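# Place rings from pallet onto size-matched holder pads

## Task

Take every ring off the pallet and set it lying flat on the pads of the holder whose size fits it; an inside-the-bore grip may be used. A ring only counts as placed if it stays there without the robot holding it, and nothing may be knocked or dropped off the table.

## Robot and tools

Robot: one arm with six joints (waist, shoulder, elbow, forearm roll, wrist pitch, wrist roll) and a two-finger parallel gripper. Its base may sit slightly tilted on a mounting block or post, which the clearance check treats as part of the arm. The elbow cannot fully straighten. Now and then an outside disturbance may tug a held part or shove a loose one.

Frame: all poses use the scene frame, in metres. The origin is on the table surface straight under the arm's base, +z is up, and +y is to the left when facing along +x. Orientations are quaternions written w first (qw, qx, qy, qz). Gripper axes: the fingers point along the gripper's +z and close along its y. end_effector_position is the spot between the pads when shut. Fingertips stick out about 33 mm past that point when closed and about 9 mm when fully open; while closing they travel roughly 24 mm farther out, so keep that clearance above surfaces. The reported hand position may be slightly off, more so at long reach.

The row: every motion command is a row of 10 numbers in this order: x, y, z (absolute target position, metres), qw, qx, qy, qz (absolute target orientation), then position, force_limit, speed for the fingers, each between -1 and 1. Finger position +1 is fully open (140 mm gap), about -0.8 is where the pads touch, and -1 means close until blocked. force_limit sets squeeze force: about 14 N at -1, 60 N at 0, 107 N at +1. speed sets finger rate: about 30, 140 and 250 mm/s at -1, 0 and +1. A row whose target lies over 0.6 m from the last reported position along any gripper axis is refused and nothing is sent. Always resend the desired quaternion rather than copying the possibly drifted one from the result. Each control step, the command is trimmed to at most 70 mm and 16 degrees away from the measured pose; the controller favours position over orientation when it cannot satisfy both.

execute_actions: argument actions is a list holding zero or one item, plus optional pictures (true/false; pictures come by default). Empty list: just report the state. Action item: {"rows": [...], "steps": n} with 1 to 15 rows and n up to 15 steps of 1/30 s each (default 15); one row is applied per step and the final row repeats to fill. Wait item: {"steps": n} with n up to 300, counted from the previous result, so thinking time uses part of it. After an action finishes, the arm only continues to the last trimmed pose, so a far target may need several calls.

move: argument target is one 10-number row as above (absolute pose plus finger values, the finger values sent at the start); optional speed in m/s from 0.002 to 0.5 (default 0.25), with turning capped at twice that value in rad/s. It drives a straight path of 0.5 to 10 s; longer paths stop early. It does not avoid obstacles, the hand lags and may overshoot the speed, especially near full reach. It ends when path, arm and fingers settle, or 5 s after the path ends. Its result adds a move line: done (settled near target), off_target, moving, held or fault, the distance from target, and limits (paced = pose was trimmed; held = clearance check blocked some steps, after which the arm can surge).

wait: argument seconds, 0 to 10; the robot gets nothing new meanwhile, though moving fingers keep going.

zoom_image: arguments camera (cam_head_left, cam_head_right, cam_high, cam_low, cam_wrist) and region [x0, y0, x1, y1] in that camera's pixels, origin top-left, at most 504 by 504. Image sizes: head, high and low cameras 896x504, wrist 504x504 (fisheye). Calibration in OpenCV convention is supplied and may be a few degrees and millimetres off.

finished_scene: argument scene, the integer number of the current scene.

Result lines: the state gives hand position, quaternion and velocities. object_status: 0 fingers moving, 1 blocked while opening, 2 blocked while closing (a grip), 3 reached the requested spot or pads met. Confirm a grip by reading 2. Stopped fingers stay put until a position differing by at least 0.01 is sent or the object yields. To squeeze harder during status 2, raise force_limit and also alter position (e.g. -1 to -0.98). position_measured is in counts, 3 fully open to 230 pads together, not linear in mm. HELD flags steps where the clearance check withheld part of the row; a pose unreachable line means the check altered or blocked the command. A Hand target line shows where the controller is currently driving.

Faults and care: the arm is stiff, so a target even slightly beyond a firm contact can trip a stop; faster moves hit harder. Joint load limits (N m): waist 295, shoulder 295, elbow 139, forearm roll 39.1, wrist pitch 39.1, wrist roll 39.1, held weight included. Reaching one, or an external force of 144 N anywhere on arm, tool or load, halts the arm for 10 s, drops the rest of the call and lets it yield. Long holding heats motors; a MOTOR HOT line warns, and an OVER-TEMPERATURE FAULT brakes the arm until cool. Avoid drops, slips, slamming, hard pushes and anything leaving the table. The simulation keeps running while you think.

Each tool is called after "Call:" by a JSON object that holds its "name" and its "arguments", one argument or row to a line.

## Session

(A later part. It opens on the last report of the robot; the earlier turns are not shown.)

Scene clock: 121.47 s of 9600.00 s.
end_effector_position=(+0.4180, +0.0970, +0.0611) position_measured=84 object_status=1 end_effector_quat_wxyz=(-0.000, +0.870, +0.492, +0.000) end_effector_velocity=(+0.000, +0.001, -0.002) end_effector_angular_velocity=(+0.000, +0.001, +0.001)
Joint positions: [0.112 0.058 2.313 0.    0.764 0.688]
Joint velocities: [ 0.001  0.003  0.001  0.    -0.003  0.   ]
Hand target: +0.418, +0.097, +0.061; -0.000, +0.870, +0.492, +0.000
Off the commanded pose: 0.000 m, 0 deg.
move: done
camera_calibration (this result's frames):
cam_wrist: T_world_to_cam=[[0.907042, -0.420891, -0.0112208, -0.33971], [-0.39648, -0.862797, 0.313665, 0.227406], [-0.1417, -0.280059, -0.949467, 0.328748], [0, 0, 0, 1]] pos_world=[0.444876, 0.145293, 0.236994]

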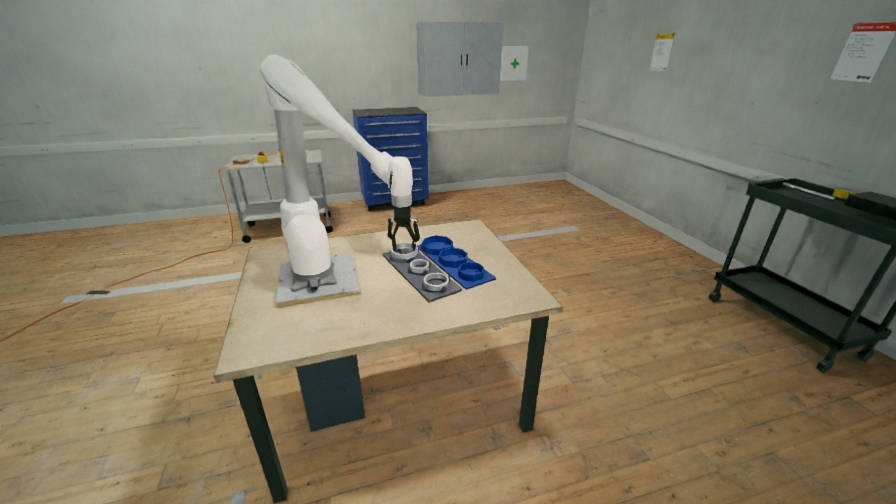

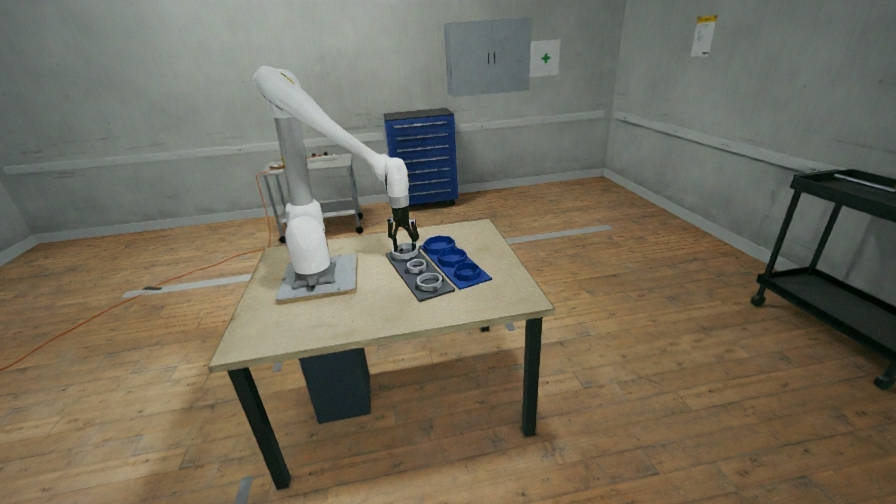

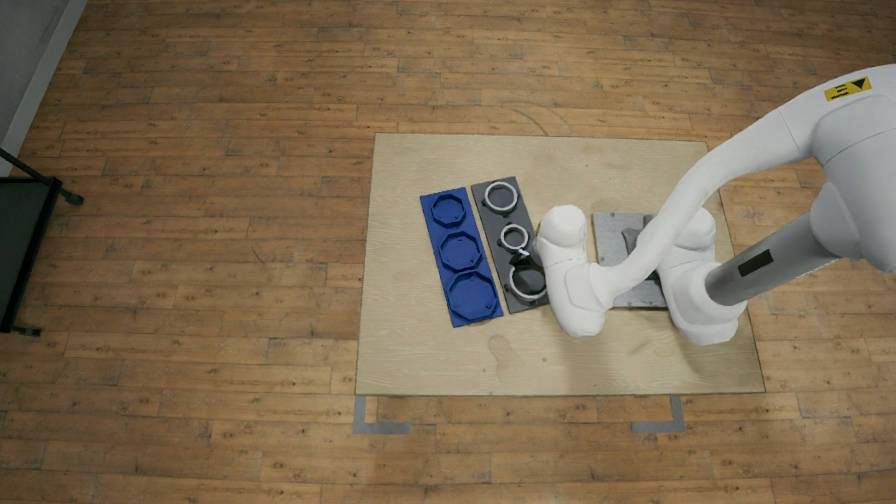

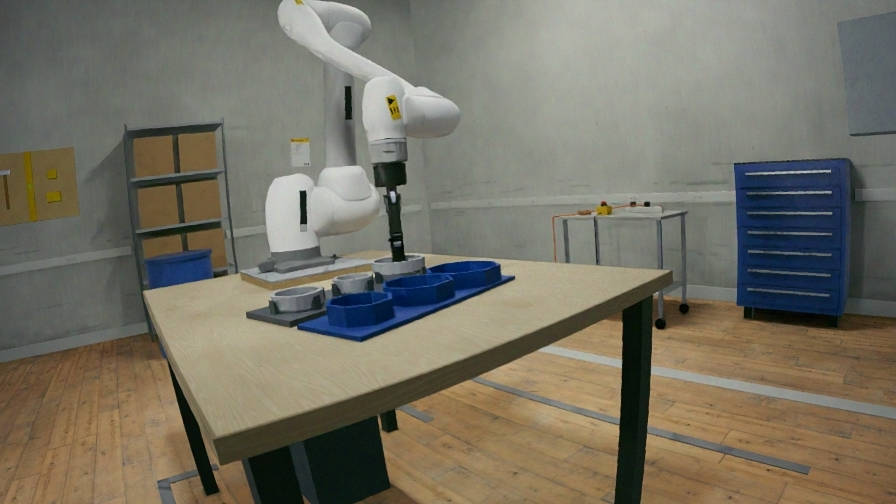

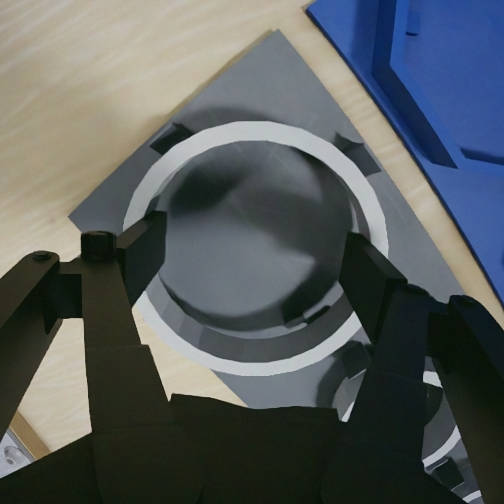

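Call:
{"name": "move", "arguments": {
  "target": [0.4175,0.0975,0.047,0,0.87,0.492,0,1,0,-0.5],
  "speed": 0.015
}}

Call:
{"name": "execute_actions", "arguments": {
  "actions": [
    {"rows":[[0.4175,0.0975,0.047,0,0.87,0.492,0,0.15,0,-0.5]],"steps":10}
  ],
  "pictures": false
}}

Call:
{"name": "move", "arguments": {
  "target": [0.4175,0.0975,0.13,0,0.87,0.492,0,0.15,0,-0.5],
  "speed": 0.15
}}

Call:
{"name": "zoom_image", "arguments": {
  "camera": "cam_low",
  "region": [240, 240, 450, 335]
}}

Scene clock: 127.87 s of 9600.00 s.
end_effector_position=(+0.4174, +0.0975, +0.0472) position_measured=83 object_status=1 end_effector_quat_wxyz=(-0.000, +0.870, +0.492, -0.000) end_effector_velocity=(-0.000, +0.000, -0.001) end_effector_angular_velocity=(-0.000, -0.001, +0.000)
Joint positions: [0.114 0.08  2.325 0.    0.73  0.69 ]
Joint velocities: [ 0.001  0.001  0.002 -0.    -0.004  0.001]
Hand target: +0.417, +0.098, +0.047; -0.000, +0.870, +0.492, +0.000
Off the commanded pose: 0.000 m, 0 deg.
After step 90, 2.23 s passed at rest.
move: done
camera_calibration (this result's frames):
cam_wrist: T_world_to_cam=[[0.90704, -0.420892, -0.0113442, -0.339143], [-0.396436, -0.862791, 0.313736, 0.231975], [-0.141837, -0.280074, -0.949442, 0.315648], [0, 0, 0, 1]] pos_world=[0.44435, 0.145808, 0.223063]

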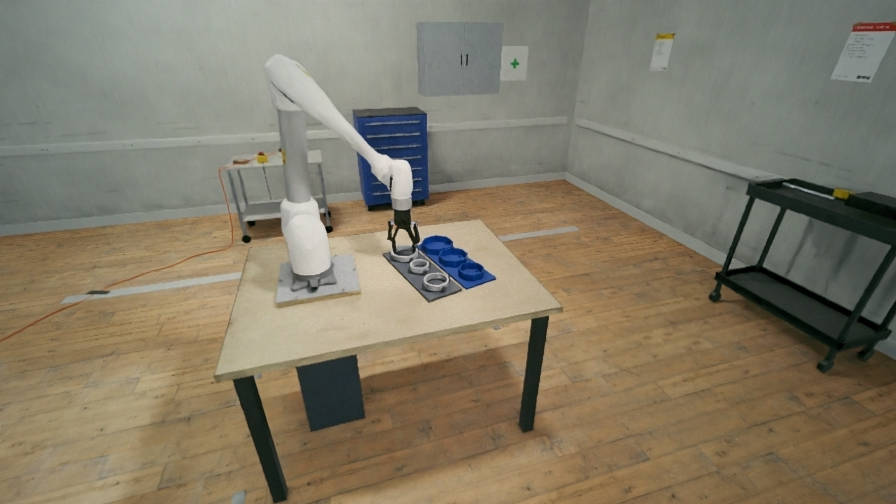

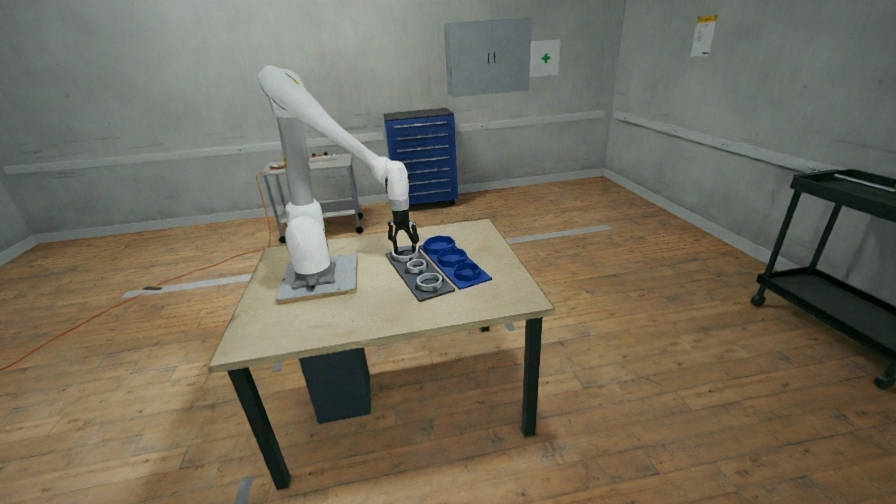

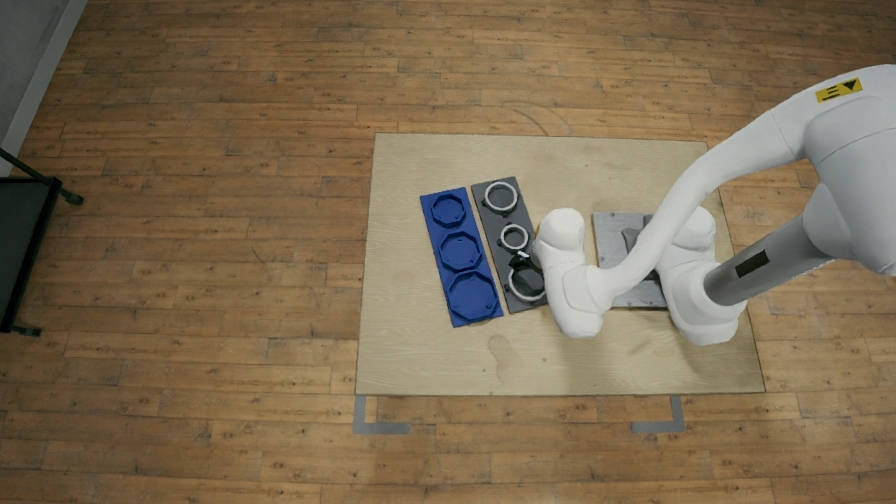

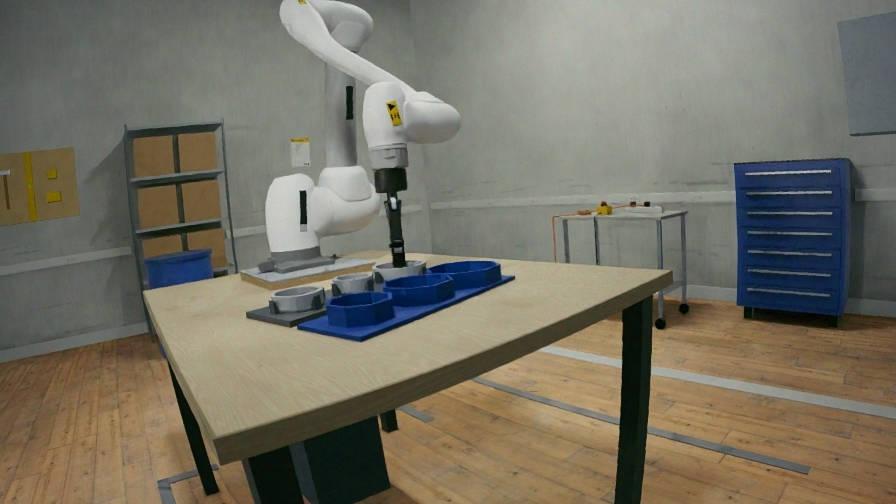

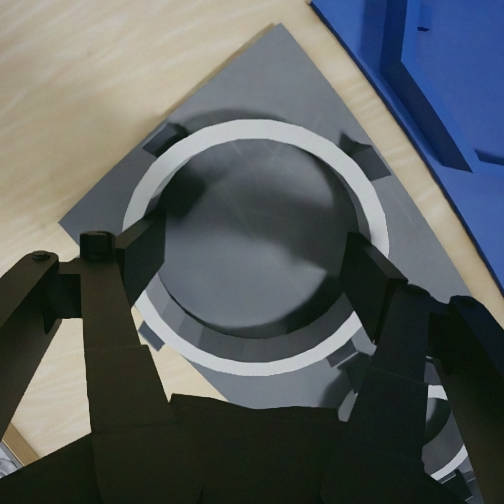

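Scene clock: 128.20 s of 9600.00 s.
end_effector_position=(+0.4174, +0.0975, +0.0469) position_measured=110 object_status=0 end_effector_quat_wxyz=(-0.000, +0.870, +0.492, -0.000) end_effector_velocity=(-0.000, +0.000, -0.001) end_effector_angular_velocity=(-0.000, +0.002, -0.000)
Joint positions: [0.114 0.08  2.326 0.    0.729 0.69 ]
Joint velocities: [ 0.     0.002 -0.    -0.     0.001  0.001]
Hand target: +0.417, +0.098, +0.047; -0.000, +0.870, +0.492, +0.000
Off the commanded pose: 0.000 m, 0 deg.
Steps of this call (steps 1 to 10: all 10 steps of this action). Readings (end_effector_position | what the end effector reports):
1: (+0.4175, +0.0975, +0.0471) | position_measured=83 object_status=0
2: (+0.4174, +0.0975, +0.0470) | position_measured=83 object_status=0
4: (+0.4174, +0.0975, +0.0469) | position_measured=96 object_status=0
8: (+0.4174, +0.0975, +0.0469) | position_measured=110 object_status=0
10: the state above

Scene clock: 129.43 s of 9600.00 s.
end_effector_position=(+0.4175, +0.0975, +0.1299) position_measured=110 object_status=3 end_effector_quat_wxyz=(+0.000, +0.870, +0.492, -0.000) end_effector_velocity=(-0.000, -0.000, +0.001) end_effector_angular_velocity=(+0.000, +0.002, -0.002)
Joint positions: [ 0.114 -0.04   2.249  0.     0.926  0.69 ]
Joint velocities: [-0.    -0.001 -0.001  0.001  0.004  0.001]
Hand target: +0.418, +0.097, +0.130; +0.000, +0.870, +0.492, -0.000
Off the commanded pose: 0.000 m, 0 deg.
move: done
camera_calibration (this result's frames):
cam_wrist: T_world_to_cam=[[0.907032, -0.420913, -0.0111981, -0.338302], [-0.39649, -0.862752, 0.313776, 0.206104], [-0.141733, -0.280165, -0.949431, 0.394153], [0, 0, 0, 1]] pos_world=[0.444434, 0.145848, 0.305762]

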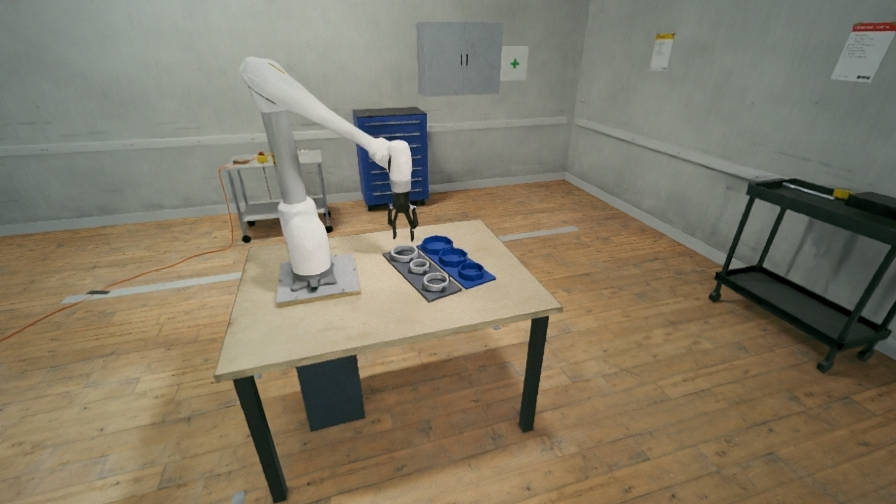

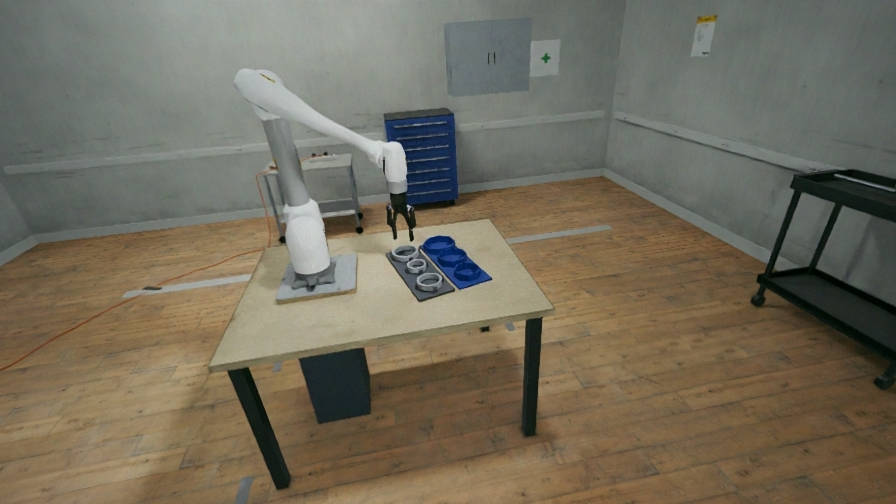

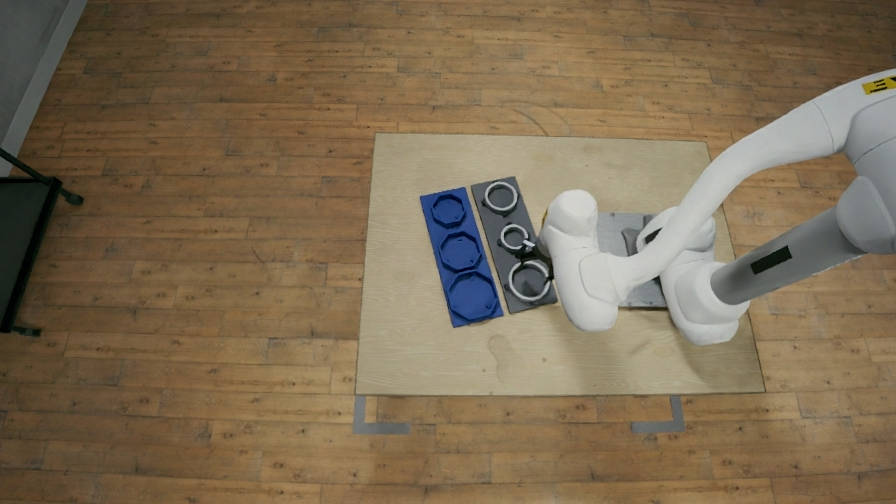

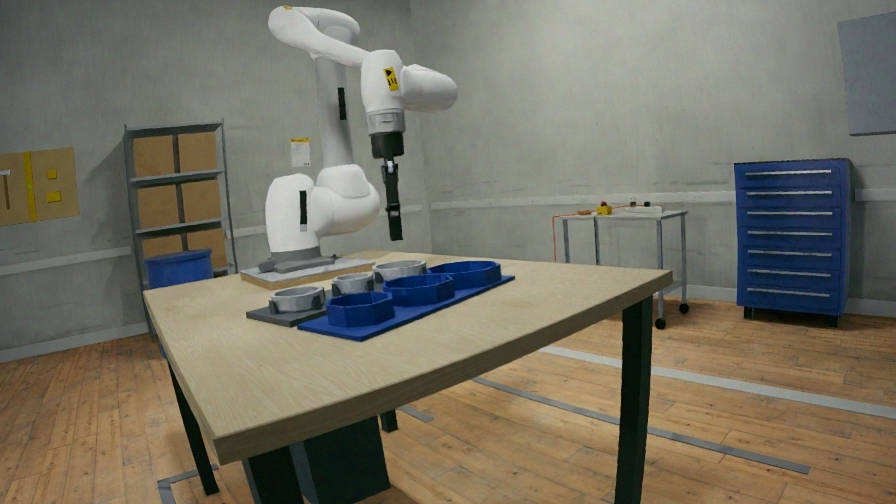

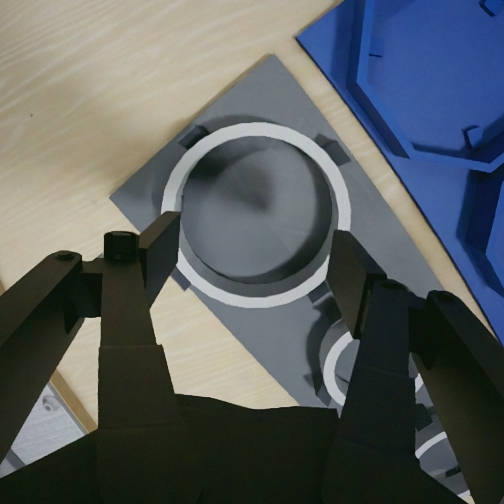

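Region (240, 240, 450, 335) of cam_low's 896x504 image, scaled by 2.400, with more detail than that image has; it fills the top 228 rows of this view, and the rest is white.

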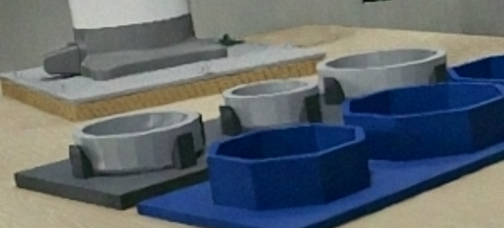

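Call:
{"name": "move", "arguments": {
  "target": [0.419,0.0965,0.046,0,0.87,0.492,0,0.15,0,-0.5],
  "speed": 0.1
}}

Call:
{"name": "execute_actions", "arguments": {
  "actions": [
    {"rows":[[0.419,0.0965,0.046,0,0.87,0.492,0,1,-0.5,-0.5]],"steps":15}
  ],
  "pictures": false
}}

Call:
{"name": "execute_actions", "arguments": {
  "actions": [
    {"rows":[[0.419,0.0965,0.046,0,0.87,0.492,0,0.15,-0.5,-0.5]],"steps":10}
  ],
  "pictures": false
}}

Call:
{"name": "move", "arguments": {
  "target": [0.419,0.0965,0.13,0,0.87,0.492,0,0.15,0,-0.5],
  "speed": 0.15
}}

Call:
{"name": "zoom_image", "arguments": {
  "camera": "cam_low",
  "region": [240, 240, 450, 335]
}}

Scene clock: 138.67 s of 9600.00 s.
end_effector_position=(+0.4189, +0.0965, +0.0461) position_measured=110 object_status=3 end_effector_quat_wxyz=(-0.000, +0.870, +0.492, +0.000) end_effector_velocity=(-0.000, +0.000, -0.002) end_effector_angular_velocity=(-0.000, -0.000, +0.001)
Joint positions: [0.111 0.083 2.324 0.001 0.727 0.687]
Joint velocities: [ 0.001  0.003  0.002 -0.    -0.004  0.001]
Hand target: +0.419, +0.097, +0.046; -0.000, +0.870, +0.492, +0.000
Off the commanded pose: 0.000 m, 0 deg.
After step 90, 5.00 s passed at rest.
move: done
camera_calibration (this result's frames):
cam_wrist: T_world_to_cam=[[0.907082, -0.420803, -0.0112415, -0.340951], [-0.396397, -0.862852, 0.313616, 0.232046], [-0.14167, -0.28002, -0.949483, 0.314533], [0, 0, 0, 1]] pos_world=[0.445813, 0.144823, 0.222037]

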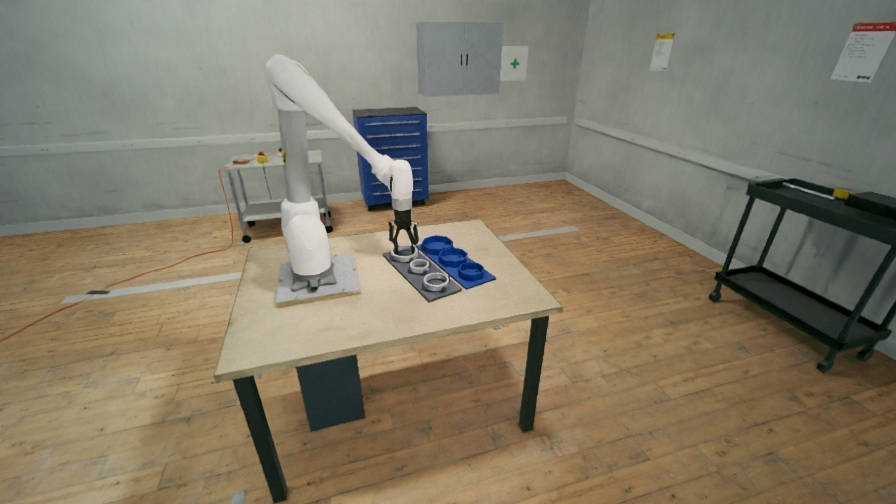

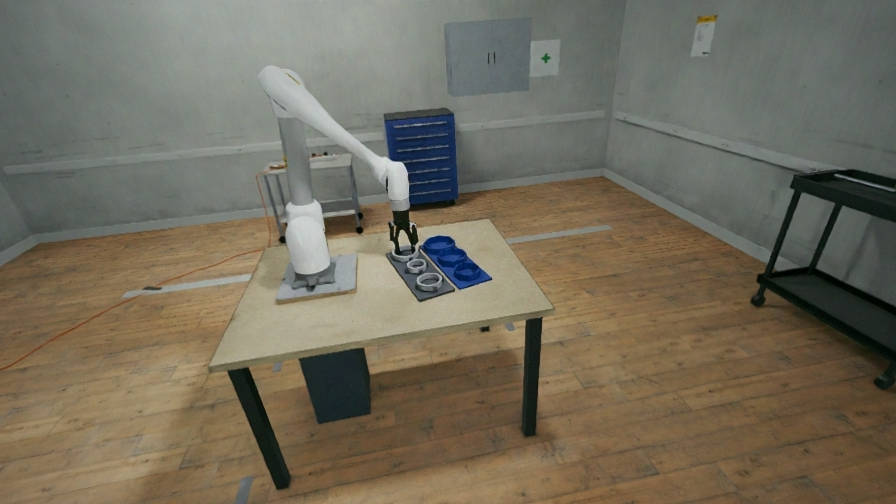

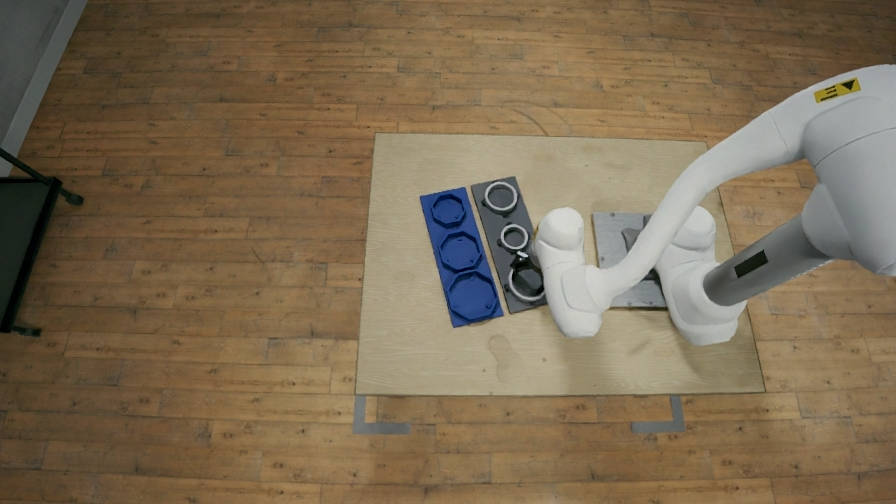

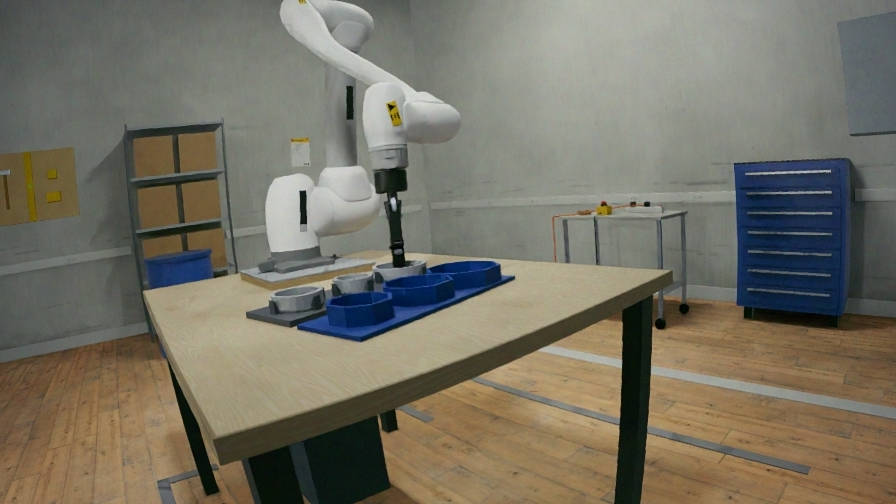

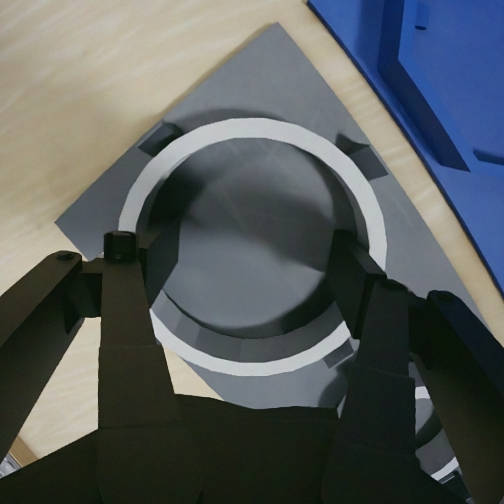

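Scene clock: 139.17 s of 9600.00 s.
end_effector_position=(+0.4189, +0.0965, +0.0460) position_measured=86 object_status=1 end_effector_quat_wxyz=(-0.000, +0.870, +0.492, -0.000) end_effector_velocity=(+0.001, -0.001, -0.000) end_effector_angular_velocity=(-0.001, -0.003, +0.002)
Joint positions: [0.111 0.083 2.324 0.    0.727 0.687]
Joint velocities: [-0.001  0.001 -0.    -0.002 -0.003 -0.001]
Hand target: +0.419, +0.097, +0.046; -0.000, +0.870, +0.492, +0.000
Off the commanded pose: 0.000 m, 0 deg.
Steps of this call (steps 1 to 15: all 15 steps of this action). Readings (end_effector_position | what the end effector reports):
1: (+0.4189, +0.0965, +0.0461) | position_measured=110 object_status=0
2: (+0.4189, +0.0965, +0.0461) | position_measured=107 object_status=0
4: (+0.4190, +0.0965, +0.0460) | position_measured=97 object_status=0
8: (+0.4189, +0.0965, +0.0460) | position_measured=86 object_status=0
15: the state above

Scene clock: 139.50 s of 9600.00 s.
end_effector_position=(+0.4190, +0.0965, +0.0460) position_measured=110 object_status=0 end_effector_quat_wxyz=(-0.000, +0.870, +0.492, -0.000) end_effector_velocity=(+0.001, +0.000, +0.001) end_effector_angular_velocity=(+0.001, -0.002, -0.000)
Joint positions: [0.111 0.083 2.324 0.    0.727 0.687]
Joint velocities: [ 0.    -0.001 -0.001  0.001 -0.001 -0.001]
Hand target: +0.419, +0.096, +0.046; +0.000, +0.870, +0.492, +0.000
Off the commanded pose: 0.000 m, 0 deg.
Steps of this call (steps 1 to 10: all 10 steps of this action). Readings (end_effector_position | what the end effector reports):
1: (+0.4189, +0.0965, +0.0460) | position_measured=86 object_status=0
2: (+0.4189, +0.0965, +0.0460) | position_measured=86 object_status=0
4: (+0.4189, +0.0965, +0.0460) | position_measured=98 object_status=0
8: (+0.4189, +0.0965, +0.0460) | position_measured=110 object_status=0
10: the state above

Scene clock: 140.73 s of 9600.00 s.
end_effector_position=(+0.4190, +0.0965, +0.1299) position_measured=110 object_status=3 end_effector_quat_wxyz=(+0.000, +0.870, +0.492, -0.000) end_effector_velocity=(+0.000, +0.001, +0.001) end_effector_angular_velocity=(+0.002, -0.001, -0.001)
Joint positions: [ 0.111 -0.038  2.247  0.     0.926  0.687]
Joint velocities: [ 0.    -0.001 -0.002  0.002  0.002  0.   ]
Hand target: +0.419, +0.096, +0.130; +0.000, +0.870, +0.492, -0.000
Off the commanded pose: 0.000 m, 0 deg.
move: done
camera_calibration (this result's frames):
cam_wrist: T_world_to_cam=[[0.907014, -0.420951, -0.011198, -0.340085], [-0.396526, -0.862735, 0.313777, 0.205836], [-0.141745, -0.28016, -0.949431, 0.394084], [0, 0, 0, 1]] pos_world=[0.445941, 0.144829, 0.30576]

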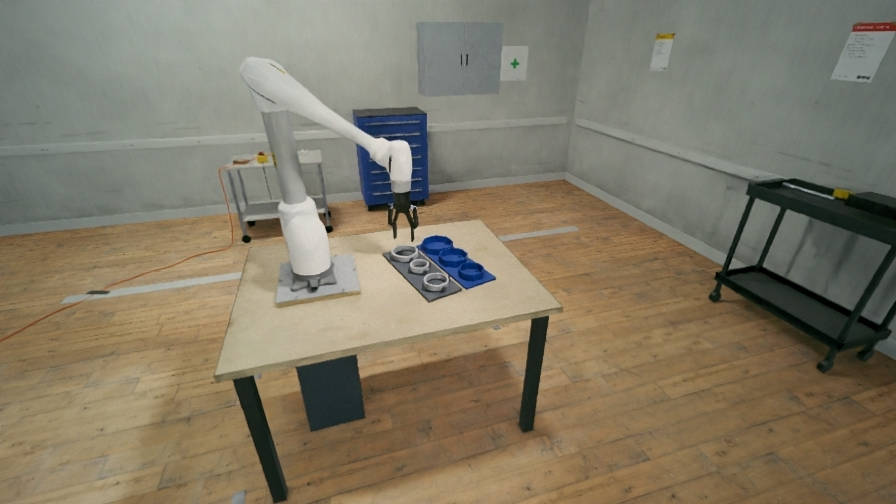

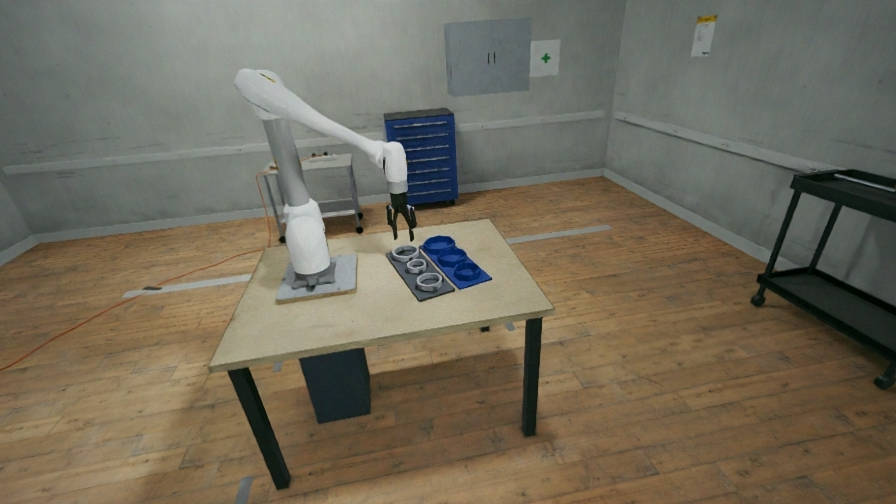

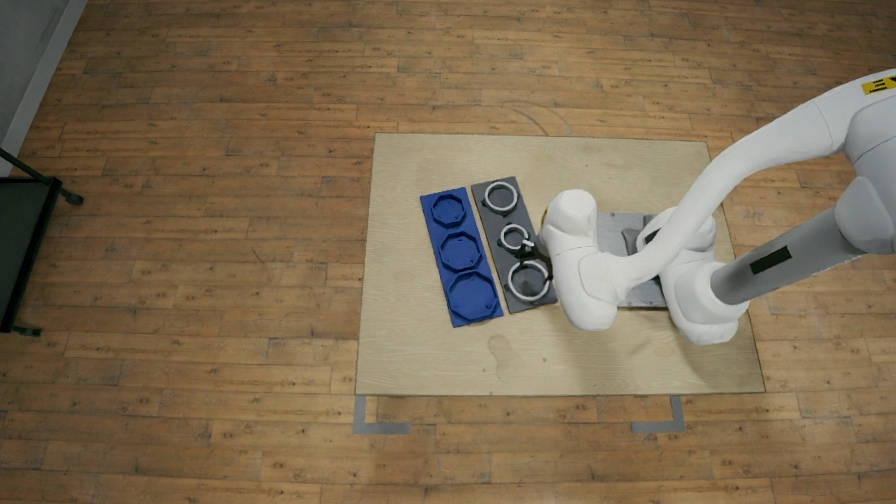

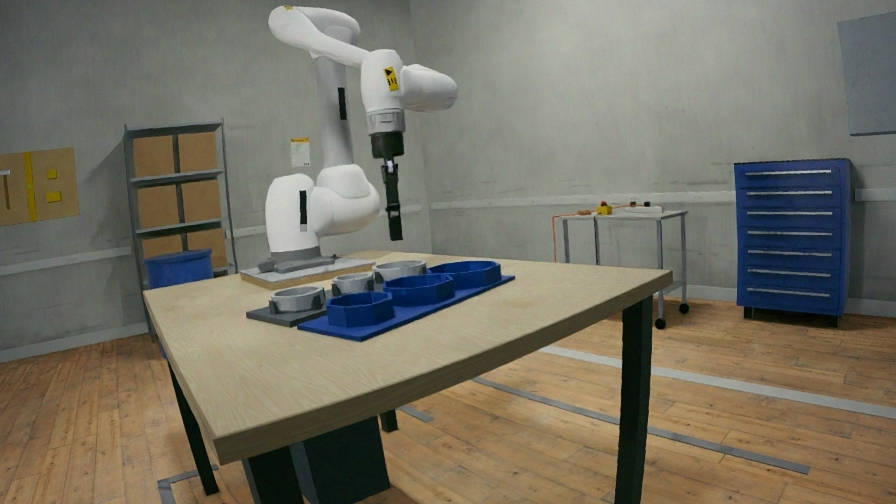

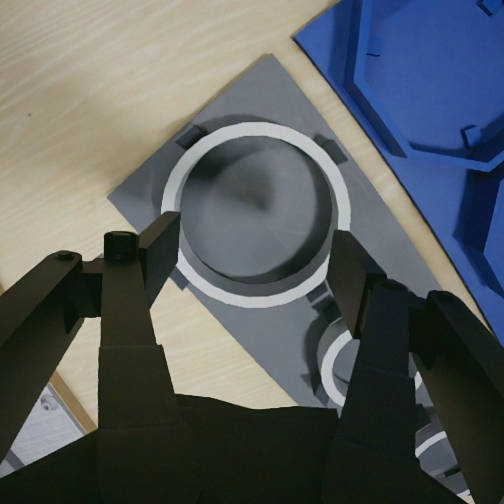

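Region (240, 240, 450, 335) of cam_low's 896x504 image, scaled by 2.400, with more detail than that image has; it fills the top 228 rows of this view, and the rest is white.

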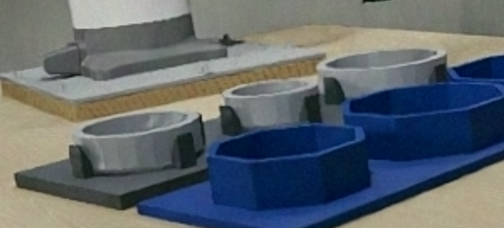

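Call:
{"name": "finished_scene", "arguments": {
  "scene": 1
}}

The scene is finished: the task was done.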